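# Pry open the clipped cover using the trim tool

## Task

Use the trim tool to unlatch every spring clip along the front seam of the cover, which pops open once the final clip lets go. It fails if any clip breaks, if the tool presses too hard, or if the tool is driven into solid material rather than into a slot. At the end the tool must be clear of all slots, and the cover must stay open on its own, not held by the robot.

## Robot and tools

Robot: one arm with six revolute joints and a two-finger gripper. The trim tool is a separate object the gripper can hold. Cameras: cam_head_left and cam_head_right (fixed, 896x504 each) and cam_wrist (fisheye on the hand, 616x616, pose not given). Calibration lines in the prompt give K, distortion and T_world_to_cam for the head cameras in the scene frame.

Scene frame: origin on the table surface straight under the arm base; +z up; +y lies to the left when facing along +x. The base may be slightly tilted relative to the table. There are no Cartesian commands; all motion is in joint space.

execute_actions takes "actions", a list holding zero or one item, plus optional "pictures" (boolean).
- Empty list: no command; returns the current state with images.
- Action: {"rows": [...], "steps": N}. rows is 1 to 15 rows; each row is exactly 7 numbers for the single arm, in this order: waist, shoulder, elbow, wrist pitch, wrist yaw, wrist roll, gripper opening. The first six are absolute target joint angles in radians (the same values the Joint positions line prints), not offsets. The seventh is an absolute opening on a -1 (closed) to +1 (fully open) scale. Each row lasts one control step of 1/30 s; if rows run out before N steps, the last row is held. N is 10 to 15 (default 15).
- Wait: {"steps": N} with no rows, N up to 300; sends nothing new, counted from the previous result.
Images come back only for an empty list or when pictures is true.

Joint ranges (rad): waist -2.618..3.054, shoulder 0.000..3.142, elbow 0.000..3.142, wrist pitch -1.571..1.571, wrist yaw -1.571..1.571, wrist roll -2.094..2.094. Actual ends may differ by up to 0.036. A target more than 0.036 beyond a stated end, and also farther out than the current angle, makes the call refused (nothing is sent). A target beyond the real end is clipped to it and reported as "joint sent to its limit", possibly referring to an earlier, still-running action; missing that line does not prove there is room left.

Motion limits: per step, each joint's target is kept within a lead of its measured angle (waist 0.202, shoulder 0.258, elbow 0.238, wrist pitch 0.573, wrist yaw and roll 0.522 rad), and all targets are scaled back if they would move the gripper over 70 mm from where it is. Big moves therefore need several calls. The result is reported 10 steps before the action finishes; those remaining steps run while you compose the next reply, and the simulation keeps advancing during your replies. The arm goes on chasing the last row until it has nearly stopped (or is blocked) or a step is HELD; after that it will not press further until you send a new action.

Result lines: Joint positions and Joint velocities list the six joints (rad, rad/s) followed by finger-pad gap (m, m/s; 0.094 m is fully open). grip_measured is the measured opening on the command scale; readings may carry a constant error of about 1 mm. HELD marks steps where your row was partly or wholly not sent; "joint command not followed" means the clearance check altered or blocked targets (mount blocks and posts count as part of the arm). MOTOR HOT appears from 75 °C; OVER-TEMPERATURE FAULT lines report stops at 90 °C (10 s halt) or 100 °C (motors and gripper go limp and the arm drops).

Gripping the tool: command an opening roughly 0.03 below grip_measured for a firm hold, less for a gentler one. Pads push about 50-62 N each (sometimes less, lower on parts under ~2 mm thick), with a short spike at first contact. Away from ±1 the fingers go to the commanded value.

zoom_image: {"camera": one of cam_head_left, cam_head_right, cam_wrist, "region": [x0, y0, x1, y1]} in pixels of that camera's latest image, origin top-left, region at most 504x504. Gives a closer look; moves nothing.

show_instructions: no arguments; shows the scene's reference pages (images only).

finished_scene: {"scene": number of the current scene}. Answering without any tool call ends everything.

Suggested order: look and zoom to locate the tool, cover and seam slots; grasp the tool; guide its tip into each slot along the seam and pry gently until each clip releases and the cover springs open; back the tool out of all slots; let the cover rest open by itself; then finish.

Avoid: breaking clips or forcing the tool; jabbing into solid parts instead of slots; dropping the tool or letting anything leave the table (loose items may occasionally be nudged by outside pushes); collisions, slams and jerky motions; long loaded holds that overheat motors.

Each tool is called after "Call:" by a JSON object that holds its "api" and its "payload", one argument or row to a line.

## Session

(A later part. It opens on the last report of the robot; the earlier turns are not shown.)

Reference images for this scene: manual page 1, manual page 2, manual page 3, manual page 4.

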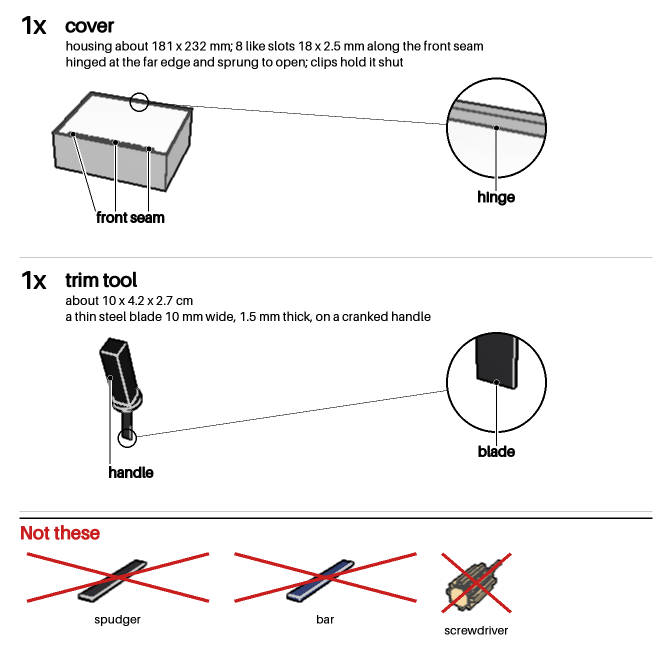

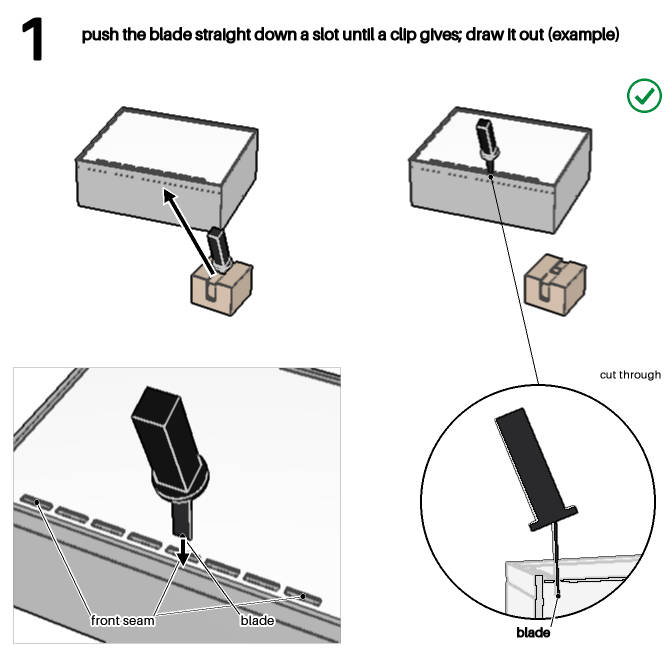

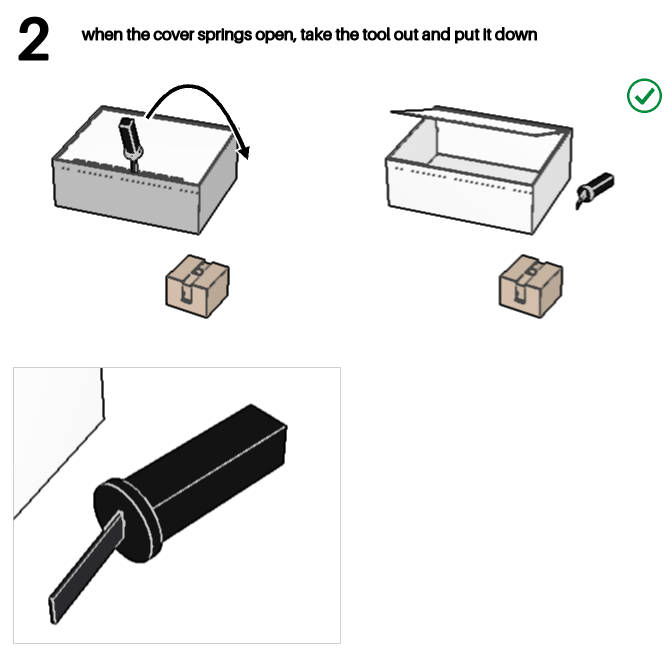

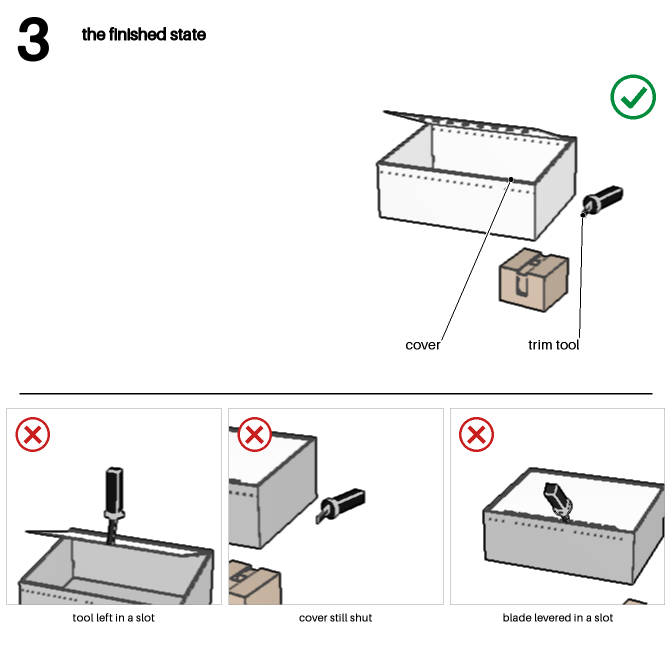

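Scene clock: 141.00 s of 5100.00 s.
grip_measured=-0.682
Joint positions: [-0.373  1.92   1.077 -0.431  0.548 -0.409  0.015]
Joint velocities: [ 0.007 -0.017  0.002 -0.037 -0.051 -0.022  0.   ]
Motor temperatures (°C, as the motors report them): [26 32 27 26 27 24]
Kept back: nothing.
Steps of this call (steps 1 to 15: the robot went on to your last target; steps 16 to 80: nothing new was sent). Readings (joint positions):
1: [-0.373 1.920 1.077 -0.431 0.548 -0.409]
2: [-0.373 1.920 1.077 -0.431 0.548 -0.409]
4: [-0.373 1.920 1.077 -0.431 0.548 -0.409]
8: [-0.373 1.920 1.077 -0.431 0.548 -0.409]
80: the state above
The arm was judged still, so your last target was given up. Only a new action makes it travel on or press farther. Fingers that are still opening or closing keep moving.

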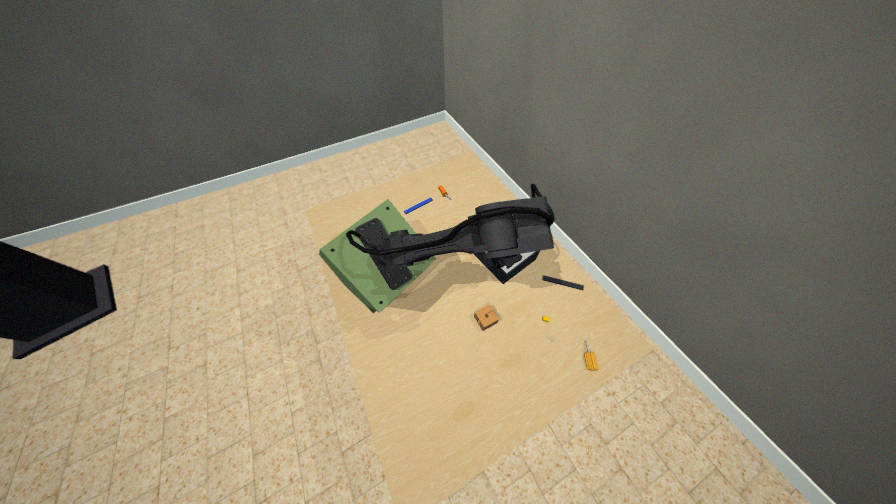

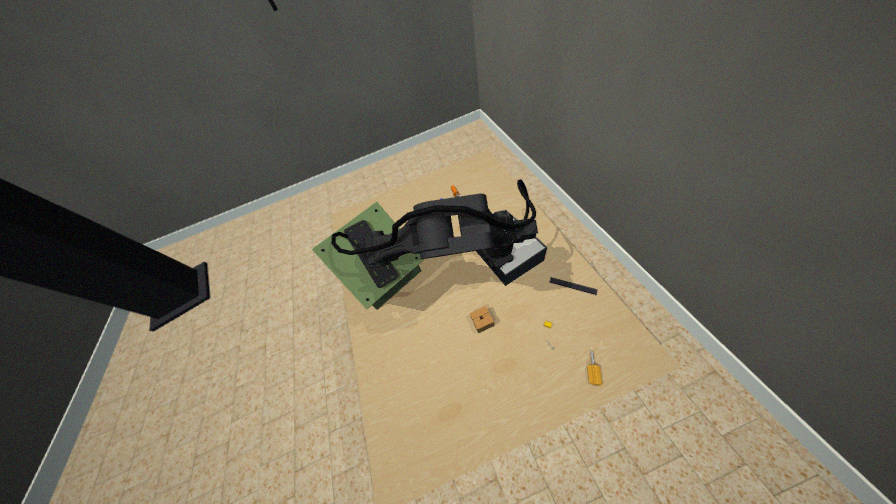

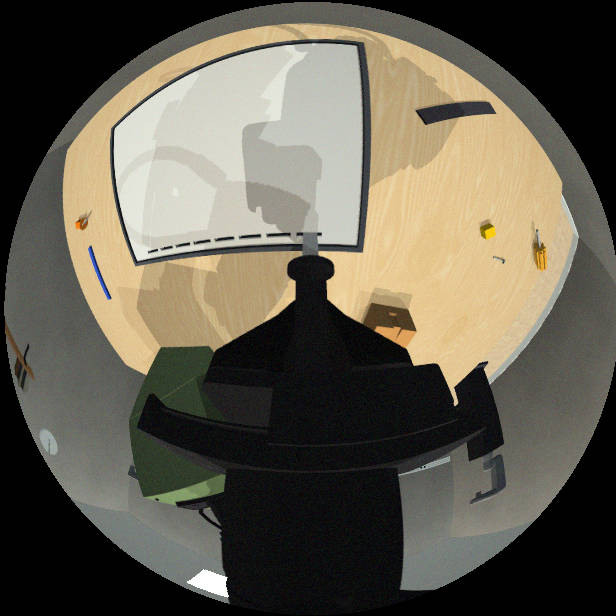

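Call:
{"api": "execute_actions", "payload": {
  "actions": [
    {"rows":[[-0.380,1.915,1.08,-0.405,0.528,-0.420,-0.715],[-0.382,1.917,1.08,-0.405,0.528,-0.420,-0.715],[-0.384,1.919,1.08,-0.405,0.528,-0.421,-0.715],[-0.386,1.921,1.08,-0.405,0.528,-0.421,-0.715],[-0.388,1.923,1.08,-0.405,0.527,-0.421,-0.715],[-0.390,1.925,1.08,-0.405,0.527,-0.422,-0.715],[-0.392,1.927,1.08,-0.405,0.526,-0.422,-0.715],[-0.394,1.928,1.08,-0.405,0.526,-0.422,-0.715],[-0.396,1.929,1.08,-0.405,0.525,-0.423,-0.715],[-0.397,1.930,1.08,-0.405,0.525,-0.423,-0.715]],"steps":14}
  ]
}}

Call:
{"api": "execute_actions", "payload": {
  "actions": [
    {"steps":15}
  ],
  "pictures": true
}}

Call:
{"api": "zoom_image", "payload": {
  "camera": "cam_wrist",
  "region": [241, 184, 381, 274]
}}

Scene clock: 142.93 s of 5100.00 s.
grip_measured=-0.682
Joint positions: [-0.375  1.92   1.077 -0.431  0.547 -0.41   0.015]
Joint velocities: [-0.032 -0.002  0.012 -0.037 -0.007 -0.037 -0.001]
Motor temperatures (°C, as the motors report them): [26 32 27 26 27 24]
Steps of this call (steps 1 to 54: nothing new was sent; steps 55 to 58: the first 4 steps of this action). Readings (joint positions):
55: [-0.373 1.920 1.077 -0.431 0.548 -0.409]
56: [-0.373 1.920 1.077 -0.431 0.548 -0.409]
58: the state above

Scene clock: 143.43 s of 5100.00 s.
grip_measured=-0.682
Joint positions: [-0.382  1.92   1.077 -0.431  0.537 -0.414  0.015]
Joint velocities: [ 0.007 -0.012 -0.017 -0.051 -0.007 -0.007  0.001]
Motor temperatures (°C, as the motors report them): [26 32 27 26 27 24]
Kept back: nothing.
Steps of this call (steps 1 to 10: the last 10 steps of your previous action; steps 11 to 15: the robot went on to your last target). Readings (joint positions):
1: [-0.376 1.920 1.077 -0.431 0.545 -0.411]
2: [-0.377 1.920 1.077 -0.431 0.543 -0.411]
4: [-0.379 1.920 1.077 -0.431 0.541 -0.412]
8: [-0.382 1.920 1.077 -0.431 0.537 -0.414]
15: the state above

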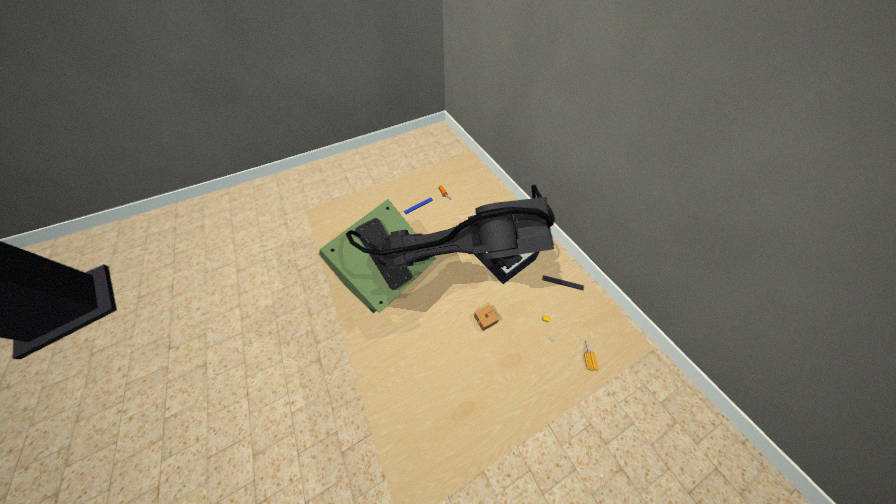

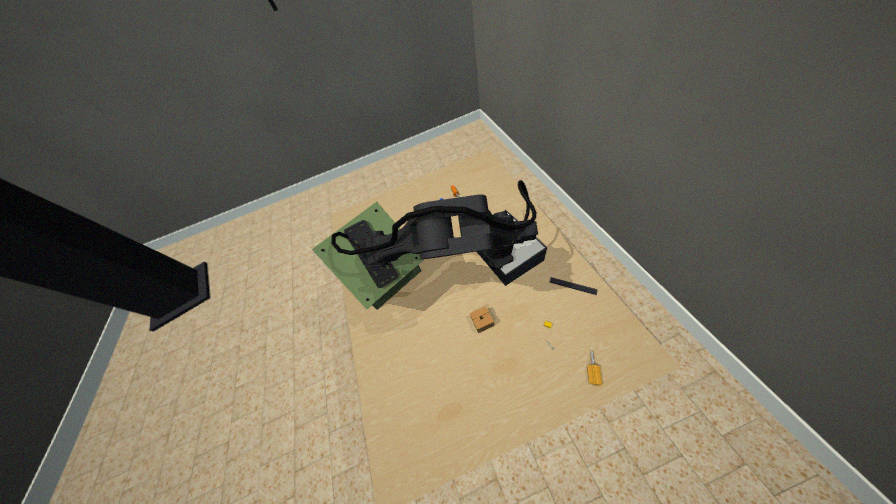

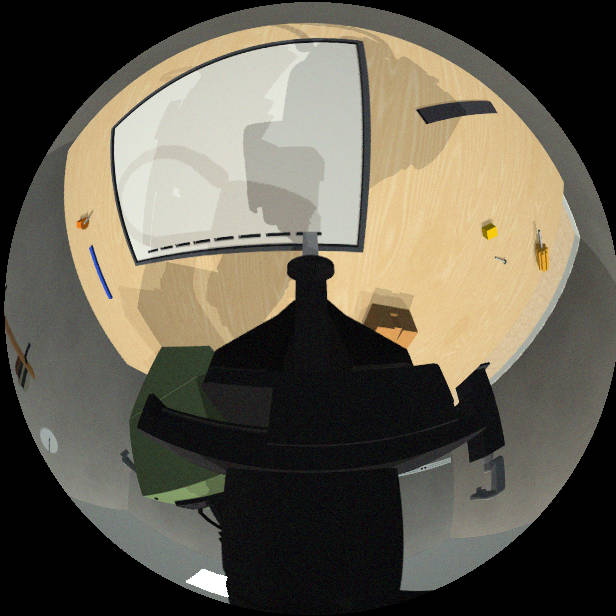

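Region (241, 184, 381, 274) of cam_wrist's 616x616 image, scaled by 3.600, with more detail than that image has; it fills the top 324 rows of this view, and the rest is white.

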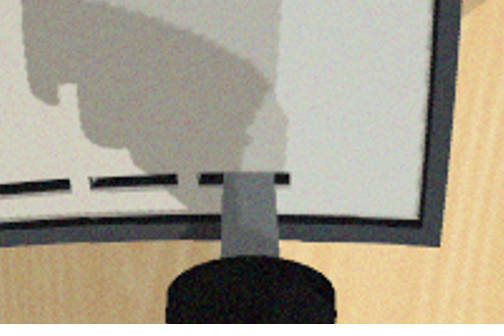

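Call:
{"api": "execute_actions", "payload": {
  "actions": [
    {"rows":[[-0.397,1.925,1.08,-0.395,0.523,-0.424,-0.715],[-0.397,1.925,1.08,-0.388,0.523,-0.424,-0.715],[-0.398,1.925,1.08,-0.385,0.522,-0.424,-0.715],[-0.399,1.925,1.08,-0.385,0.522,-0.425,-0.715],[-0.400,1.925,1.08,-0.390,0.521,-0.425,-0.715],[-0.401,1.925,1.08,-0.395,0.520,-0.425,-0.715]],"steps":10}
  ]
}}

Call:
{"api": "execute_actions", "payload": {
  "actions": [
    {"steps":15}
  ],
  "pictures": true
}}

Call:
{"api": "zoom_image", "payload": {
  "camera": "cam_wrist",
  "region": [241, 184, 381, 274]
}}

Scene clock: 145.43 s of 5100.00 s.
grip_measured=-0.682
Joint positions: [-0.382  1.92   1.077 -0.431  0.537 -0.414  0.015]
Joint velocities: [-0.002  0.007  0.007 -0.081  0.007 -0.037 -0.   ]
Motor temperatures (°C, as the motors report them): [26 32 27 26 27 24]
Kept back: the last 10 steps of this action.
Steps of this call (steps 1 to 15: the robot went on to your last target; steps 16 to 60: nothing new was sent). Readings (joint positions):
1: [-0.382 1.920 1.077 -0.431 0.537 -0.414]
2: [-0.382 1.920 1.077 -0.431 0.537 -0.414]
4: [-0.382 1.920 1.077 -0.431 0.537 -0.414]
8: [-0.382 1.920 1.077 -0.431 0.537 -0.414]
60: the state above

Scene clock: 145.93 s of 5100.00 s.
grip_measured=-0.682
Joint positions: [-0.384  1.92   1.077 -0.429  0.533 -0.417  0.015]
Joint velocities: [ 0.007  0.002  0.017  0.007 -0.022 -0.022  0.001]
Motor temperatures (°C, as the motors report them): [26 32 27 26 27 24]
Kept back: nothing.
Steps of this call (steps 1 to 10: the last 10 steps of your previous action; steps 11 to 15: the robot went on to your last target). Readings (joint positions):
1: [-0.382 1.920 1.077 -0.430 0.537 -0.414]
2: [-0.382 1.920 1.077 -0.429 0.536 -0.415]
4: [-0.382 1.920 1.077 -0.429 0.536 -0.415]
8: [-0.384 1.920 1.077 -0.429 0.534 -0.417]
15: the state above
The arm was judged still, so your last target was given up. Only a new action makes it travel on or press farther. Fingers that are still opening or closing keep moving.

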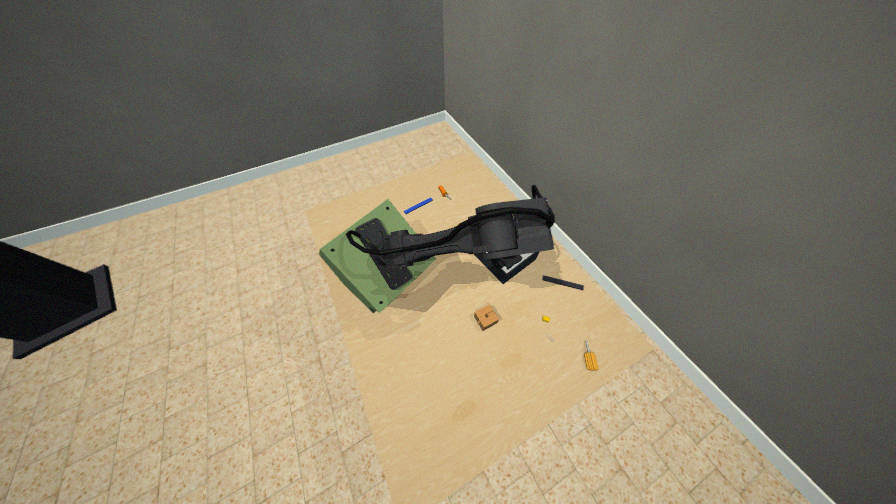

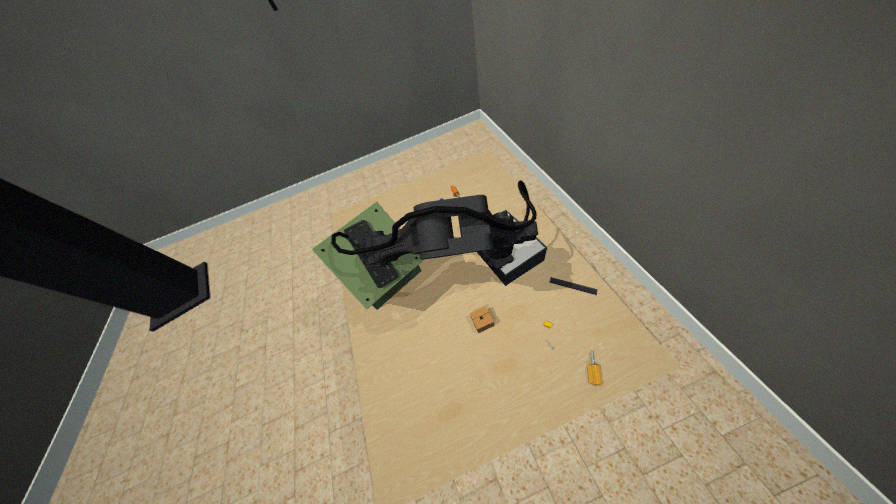

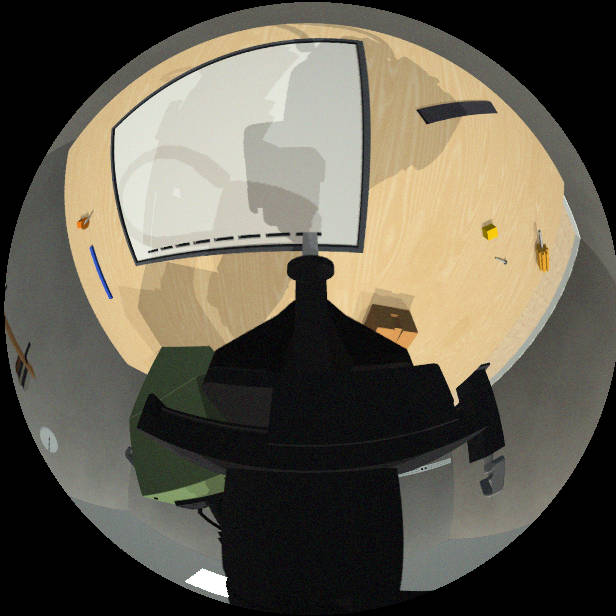

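Region (241, 184, 381, 274) of cam_wrist's 616x616 image, scaled by 3.600, with more detail than that image has; it fills the top 324 rows of this view, and the rest is white.

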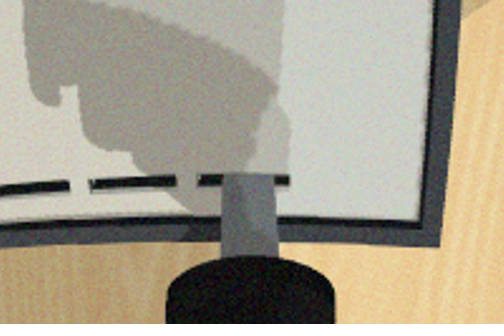

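Call:
{"api": "execute_actions", "payload": {
  "actions": [
    {"rows":[[-0.402,1.925,1.08,-0.400,0.519,-0.426,-0.715],[-0.403,1.925,1.08,-0.400,0.518,-0.426,-0.715],[-0.404,1.925,1.08,-0.400,0.517,-0.427,-0.715],[-0.405,1.925,1.08,-0.400,0.516,-0.427,-0.715],[-0.406,1.925,1.08,-0.400,0.515,-0.428,-0.715],[-0.407,1.925,1.08,-0.400,0.514,-0.428,-0.715],[-0.408,1.925,1.08,-0.400,0.514,-0.429,-0.715],[-0.409,1.925,1.08,-0.400,0.514,-0.429,-0.715],[-0.410,1.925,1.08,-0.400,0.514,-0.429,-0.715]],"steps":13}
  ]
}}

Call:
{"api": "execute_actions", "payload": {
  "actions": [
    {"steps":15}
  ],
  "pictures": true
}}

Call:
{"api": "zoom_image", "payload": {
  "camera": "cam_wrist",
  "region": [241, 184, 381, 274]
}}

Scene clock: 148.93 s of 5100.00 s.
grip_measured=-0.682
Joint positions: [-0.384  1.92   1.077 -0.429  0.533 -0.417  0.015]
Joint velocities: [-0.012 -0.002 -0.002  0.066 -0.022 -0.037 -0.   ]
Motor temperatures (°C, as the motors report them): [26 32 27 26 27 24]
Steps of this call (steps 1 to 87: nothing new was sent; steps 88 to 90: the first 3 steps of this action). Readings (joint positions):
88: [-0.384 1.920 1.077 -0.429 0.533 -0.417]
89: [-0.384 1.920 1.077 -0.429 0.533 -0.417]
90: the state above

Scene clock: 149.43 s of 5100.00 s.
grip_measured=-0.682
Joint positions: [-0.389  1.92   1.077 -0.429  0.527 -0.421  0.015]
Joint velocities: [ 0.002 -0.002  0.017 -0.022 -0.022 -0.037 -0.   ]
Motor temperatures (°C, as the motors report them): [26 32 27 26 27 24]
Kept back: nothing.
Steps of this call (steps 1 to 10: the last 10 steps of your previous action; steps 11 to 15: the robot went on to your last target). Readings (joint positions):
1: [-0.384 1.920 1.077 -0.429 0.533 -0.418]
2: [-0.385 1.920 1.077 -0.429 0.532 -0.418]
4: [-0.387 1.920 1.077 -0.429 0.529 -0.419]
8: [-0.389 1.920 1.077 -0.429 0.527 -0.420]
15: the state above
The arm was judged still, so your last target was given up. Only a new action makes it travel on or press farther. Fingers that are still opening or closing keep moving.

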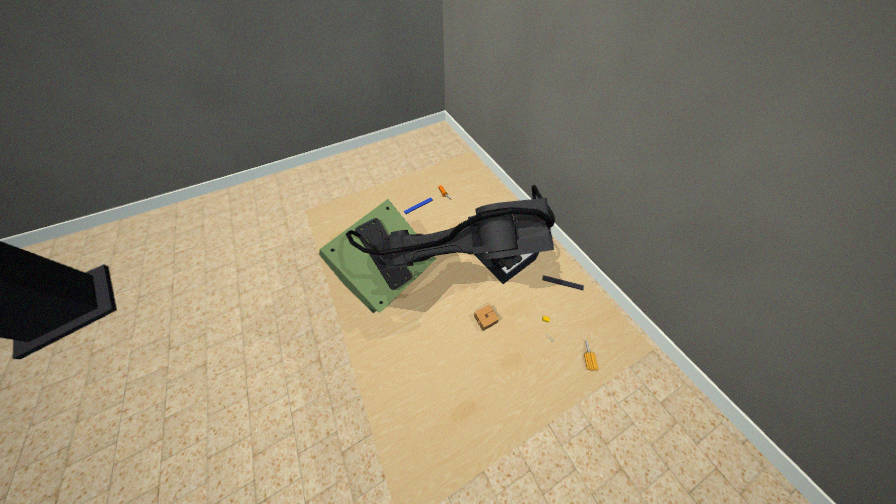

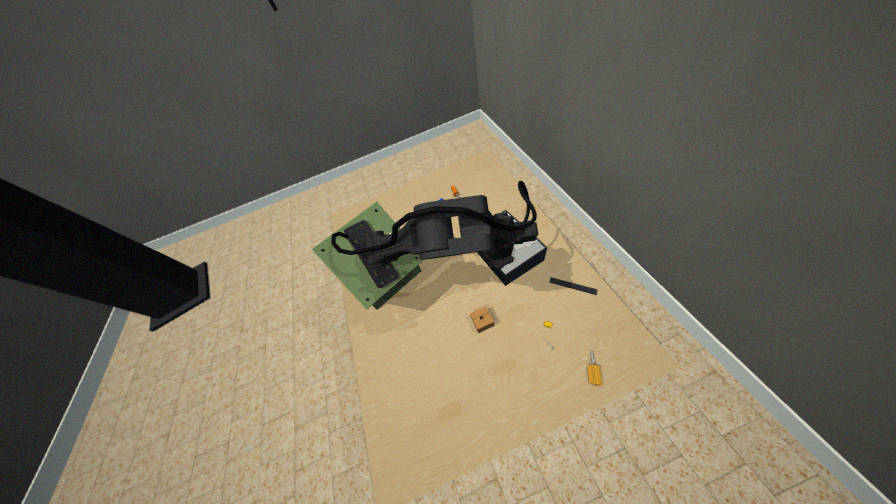

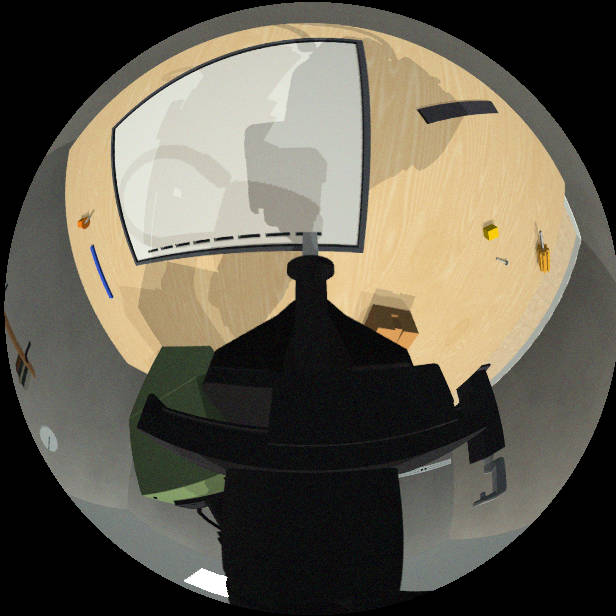

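Region (241, 184, 381, 274) of cam_wrist's 616x616 image, scaled by 3.600, with more detail than that image has; it fills the top 324 rows of this view, and the rest is white.

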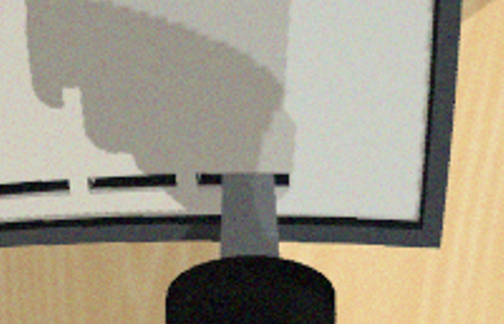

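Call:
{"api": "zoom_image", "payload": {
  "camera": "cam_wrist",
  "region": [280, 215, 340, 265]
}}

Region (280, 215, 340, 265) of cam_wrist's 616x616 image, scaled by 8.400, with more detail than that image has.

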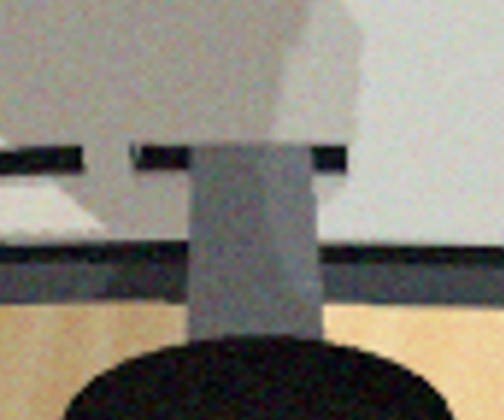

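Call:
{"api": "execute_actions", "payload": {
  "actions": [
    {"rows":[[-0.411,1.925,1.08,-0.400,0.513,-0.430,-0.715],[-0.412,1.925,1.08,-0.400,0.512,-0.430,-0.715],[-0.413,1.925,1.08,-0.400,0.511,-0.431,-0.715],[-0.414,1.925,1.08,-0.400,0.510,-0.431,-0.715],[-0.415,1.925,1.08,-0.400,0.509,-0.432,-0.715],[-0.416,1.925,1.08,-0.400,0.508,-0.432,-0.715],[-0.417,1.925,1.08,-0.400,0.508,-0.433,-0.715],[-0.418,1.925,1.08,-0.400,0.508,-0.433,-0.715],[-0.419,1.925,1.08,-0.400,0.508,-0.433,-0.715]],"steps":13}
  ]
}}

Call:
{"api": "execute_actions", "payload": {
  "actions": [
    {"steps":15}
  ],
  "pictures": true
}}

Call:
{"api": "zoom_image", "payload": {
  "camera": "cam_wrist",
  "region": [241, 184, 381, 274]
}}

Scene clock: 154.10 s of 5100.00 s.
grip_measured=-0.682
Joint positions: [-0.389  1.92   1.077 -0.429  0.527 -0.421  0.015]
Joint velocities: [ 0.002 -0.012 -0.012 -0.095 -0.081  0.007  0.   ]
Motor temperatures (°C, as the motors report them): [26 32 27 26 27 24]
Steps of this call (steps 1 to 90: nothing new was sent; then 1.57 s passed at rest; steps 91 to 93: the first 3 steps of this action). Readings (joint positions):
91: [-0.389 1.920 1.077 -0.429 0.527 -0.421]
92: [-0.389 1.920 1.077 -0.429 0.527 -0.421]
93: the state above

Scene clock: 154.60 s of 5100.00 s.
grip_measured=-0.682
Joint positions: [-0.396  1.918  1.077 -0.429  0.514 -0.426  0.015]
Joint velocities: [ 0.007 -0.002 -0.017  0.037  0.051  0.051 -0.001]
Motor temperatures (°C, as the motors report them): [26 32 27 26 27 24]
Kept back: nothing.
Steps of this call (steps 1 to 10: the last 10 steps of your previous action; steps 11 to 15: the robot went on to your last target). Readings (joint positions):
1: [-0.389 1.920 1.077 -0.429 0.526 -0.422]
2: [-0.390 1.920 1.077 -0.429 0.525 -0.422]
4: [-0.392 1.920 1.077 -0.429 0.523 -0.423]
8: [-0.395 1.918 1.077 -0.429 0.516 -0.425]
15: the state above

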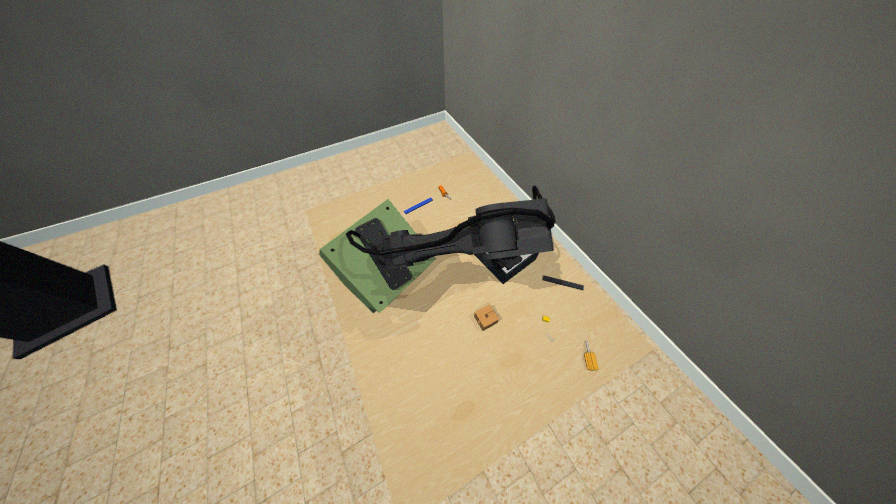

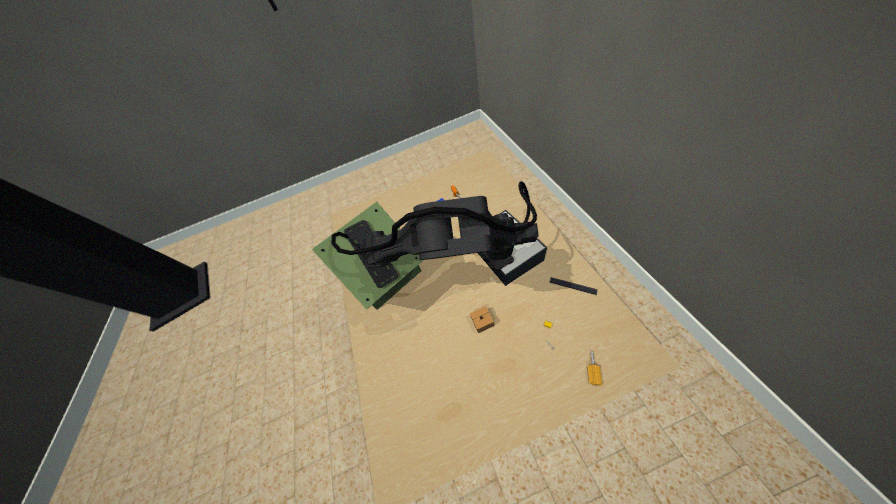

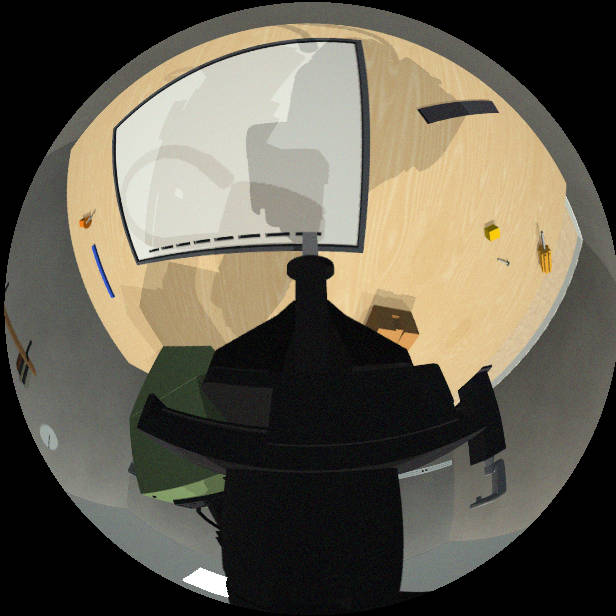

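Region (241, 184, 381, 274) of cam_wrist's 616x616 image, scaled by 3.600, with more detail than that image has; it fills the top 324 rows of this view, and the rest is white.

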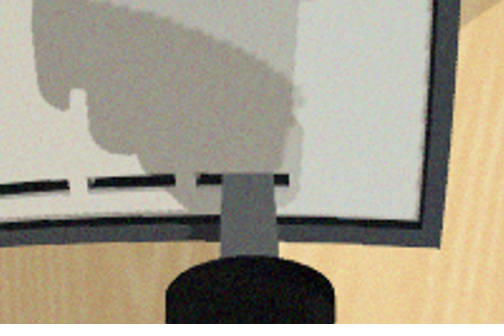

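Call:
{"api": "execute_actions", "payload": {
  "actions": [
    {"rows":[[-0.420,1.925,1.08,-0.400,0.506,-0.433,-0.715],[-0.421,1.925,1.08,-0.400,0.506,-0.434,-0.715],[-0.422,1.925,1.08,-0.400,0.505,-0.434,-0.715],[-0.423,1.925,1.08,-0.400,0.505,-0.434,-0.715],[-0.424,1.925,1.08,-0.400,0.504,-0.435,-0.715],[-0.425,1.925,1.08,-0.400,0.504,-0.435,-0.715],[-0.426,1.925,1.08,-0.400,0.503,-0.435,-0.715],[-0.427,1.925,1.08,-0.400,0.503,-0.436,-0.715],[-0.428,1.925,1.08,-0.400,0.503,-0.436,-0.715]],"steps":13}
  ]
}}

Call:
{"api": "execute_actions", "payload": {
  "actions": [
    {"steps":15}
  ],
  "pictures": true
}}

Call:
{"api": "zoom_image", "payload": {
  "camera": "cam_wrist",
  "region": [241, 184, 381, 274]
}}

Scene clock: 156.40 s of 5100.00 s.
grip_measured=-0.682
Joint positions: [-0.396  1.918  1.077 -0.429  0.514 -0.426  0.015]
Joint velocities: [-0.002  0.007 -0.007  0.007 -0.022 -0.037  0.   ]
Motor temperatures (°C, as the motors report them): [26 32 27 26 27 24]
Steps of this call (steps 1 to 15: the robot went on to your last target; steps 16 to 51: nothing new was sent; steps 52 to 54: the first 3 steps of this action). Readings (joint positions):
52: [-0.396 1.918 1.077 -0.429 0.514 -0.426]
53: [-0.396 1.918 1.077 -0.429 0.514 -0.426]
54: the state above

Scene clock: 156.90 s of 5100.00 s.
grip_measured=-0.682
Joint positions: [-0.403  1.918  1.077 -0.427  0.503 -0.433  0.015]
Joint velocities: [-0.017 -0.012 -0.002  0.022  0.007 -0.022 -0.   ]
Motor temperatures (°C, as the motors report them): [26 32 27 26 27 24]
Kept back: nothing.
Steps of this call (steps 1 to 10: the last 10 steps of your previous action; steps 11 to 15: the robot went on to your last target). Readings (joint positions):
1: [-0.396 1.918 1.077 -0.429 0.514 -0.427]
2: [-0.396 1.918 1.077 -0.429 0.513 -0.427]
4: [-0.398 1.918 1.077 -0.429 0.511 -0.428]
8: [-0.402 1.918 1.077 -0.427 0.505 -0.430]
15: the state above

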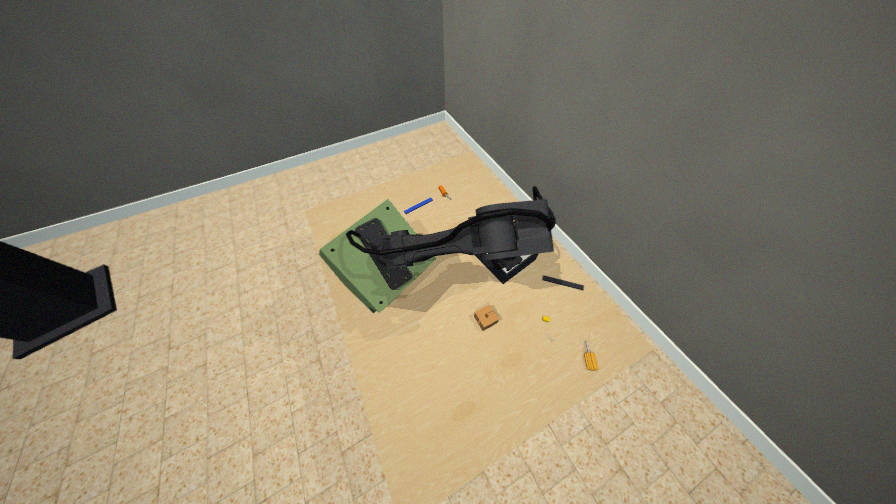

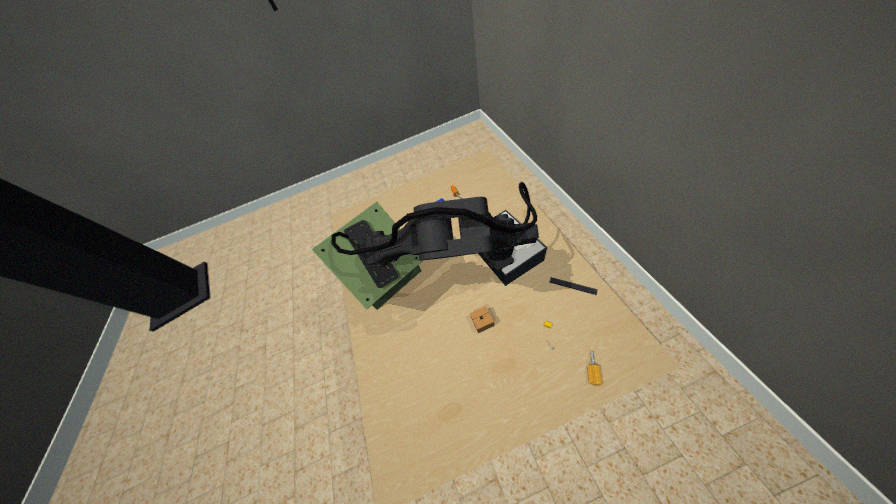

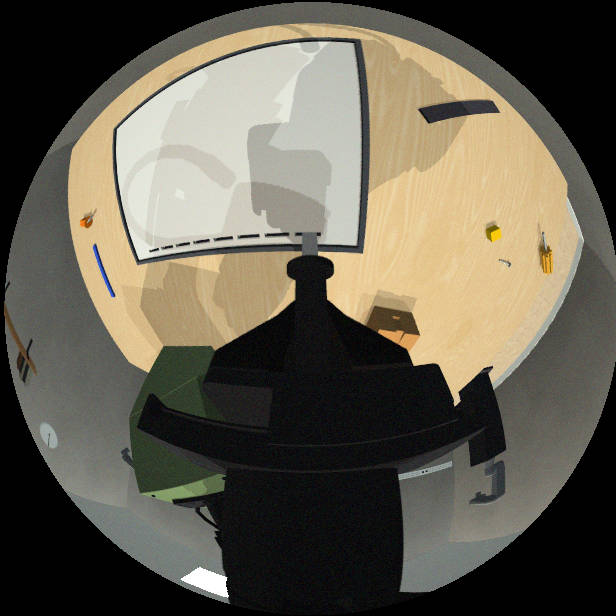

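Region (241, 184, 381, 274) of cam_wrist's 616x616 image, scaled by 3.600, with more detail than that image has; it fills the top 324 rows of this view, and the rest is white.

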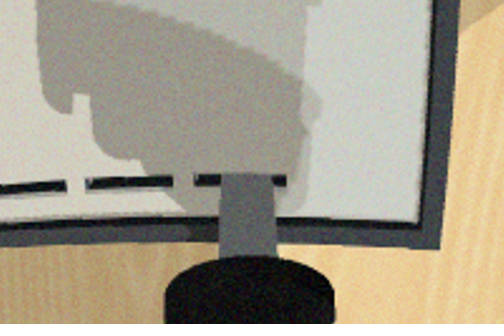

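Call:
{"api": "zoom_image", "payload": {
  "camera": "cam_head_right",
  "region": [450, 220, 570, 300]
}}

Region (450, 220, 570, 300) of cam_head_right's 896x504 image, scaled by 4.200, with more detail than that image has.

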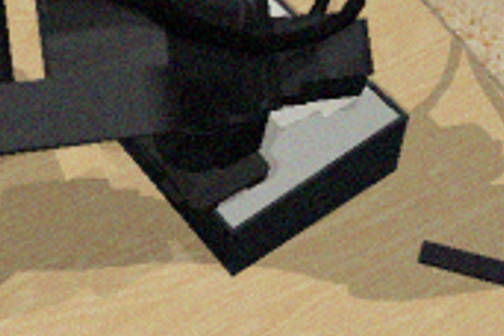

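Call:
{"api": "execute_actions", "payload": {
  "actions": [
    {"rows":[[-0.429,1.925,1.08,-0.398,0.497,-0.438,-0.715],[-0.430,1.925,1.08,-0.398,0.496,-0.438,-0.715],[-0.431,1.925,1.08,-0.398,0.495,-0.439,-0.715],[-0.432,1.925,1.08,-0.398,0.494,-0.439,-0.715],[-0.433,1.925,1.08,-0.398,0.493,-0.440,-0.715],[-0.434,1.925,1.08,-0.398,0.492,-0.440,-0.715],[-0.435,1.925,1.08,-0.398,0.492,-0.441,-0.715],[-0.436,1.925,1.08,-0.398,0.492,-0.441,-0.715]],"steps":12}
  ]
}}

Call:
{"api": "execute_actions", "payload": {
  "actions": [
    {"steps":15}
  ],
  "pictures": true
}}

Call:
{"api": "zoom_image", "payload": {
  "camera": "cam_wrist",
  "region": [241, 184, 381, 274]
}}

Scene clock: 159.07 s of 5100.00 s.
grip_measured=-0.682
Joint positions: [-0.403  1.918  1.077 -0.426  0.503 -0.434  0.015]
Joint velocities: [ 0.007 -0.002  0.002 -0.037  0.022 -0.037  0.001]
Motor temperatures (°C, as the motors report them): [26 32 27 26 27 24]
Steps of this call (steps 1 to 15: the robot went on to your last target; steps 16 to 63: nothing new was sent; steps 64 to 65: the first 2 steps of this action). Readings (joint positions):
64: [-0.403 1.918 1.077 -0.426 0.503 -0.434]
65: the state above

Scene clock: 159.57 s of 5100.00 s.
grip_measured=-0.682
Joint positions: [-0.416  1.918  1.077 -0.416  0.482 -0.442  0.015]
Joint velocities: [-0.007 -0.007 -0.002  0.037 -0.066 -0.022  0.   ]
Motor temperatures (°C, as the motors report them): [26 32 27 26 27 24]
Kept back: nothing.
Steps of this call (steps 1 to 10: the last 10 steps of your previous action; steps 11 to 15: the robot went on to your last target). Readings (joint positions):
1: [-0.404 1.918 1.077 -0.426 0.503 -0.435]
2: [-0.405 1.918 1.077 -0.425 0.501 -0.435]
4: [-0.409 1.918 1.077 -0.420 0.494 -0.437]
8: [-0.415 1.918 1.077 -0.417 0.484 -0.441]
15: the state above

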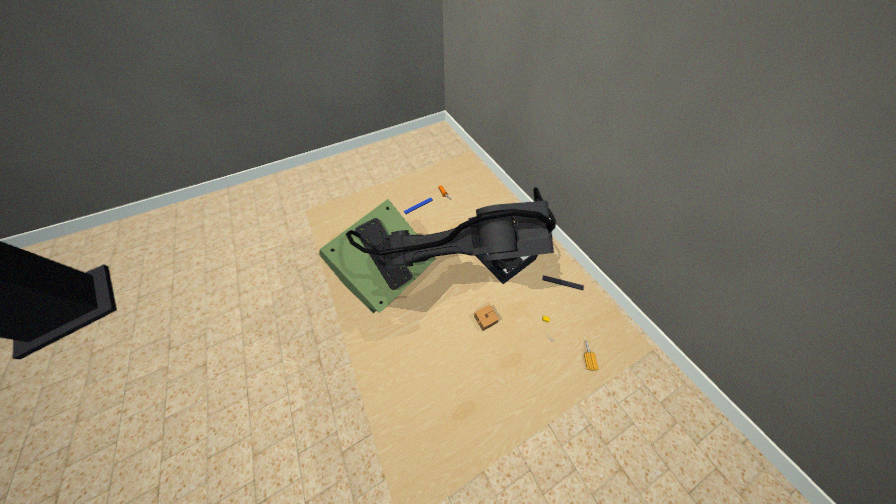

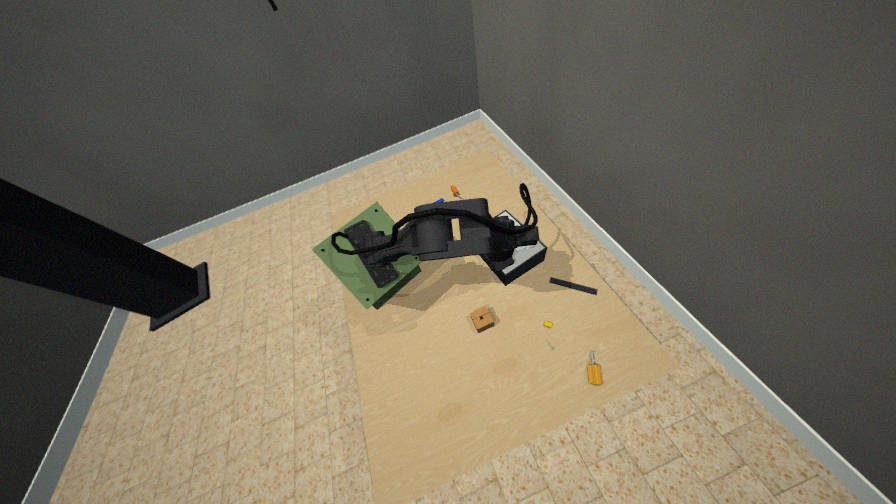

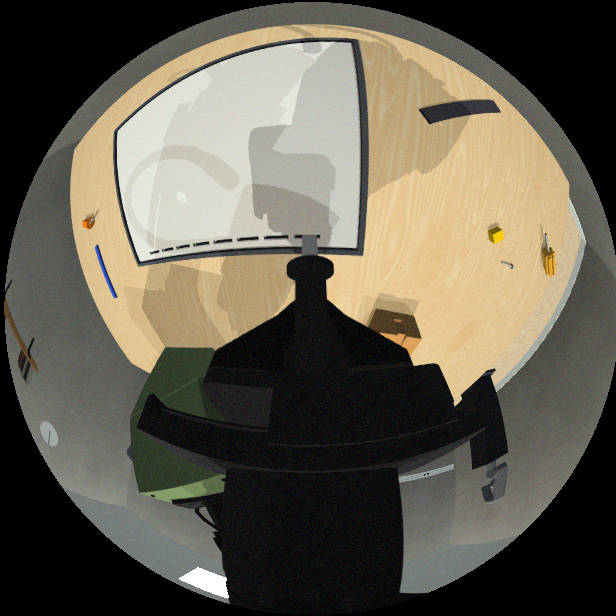

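Region (241, 184, 381, 274) of cam_wrist's 616x616 image, scaled by 3.600, with more detail than that image has; it fills the top 324 rows of this view, and the rest is white.

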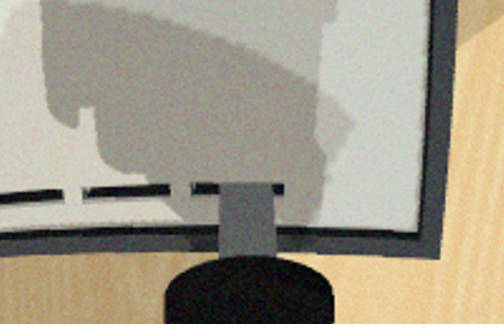

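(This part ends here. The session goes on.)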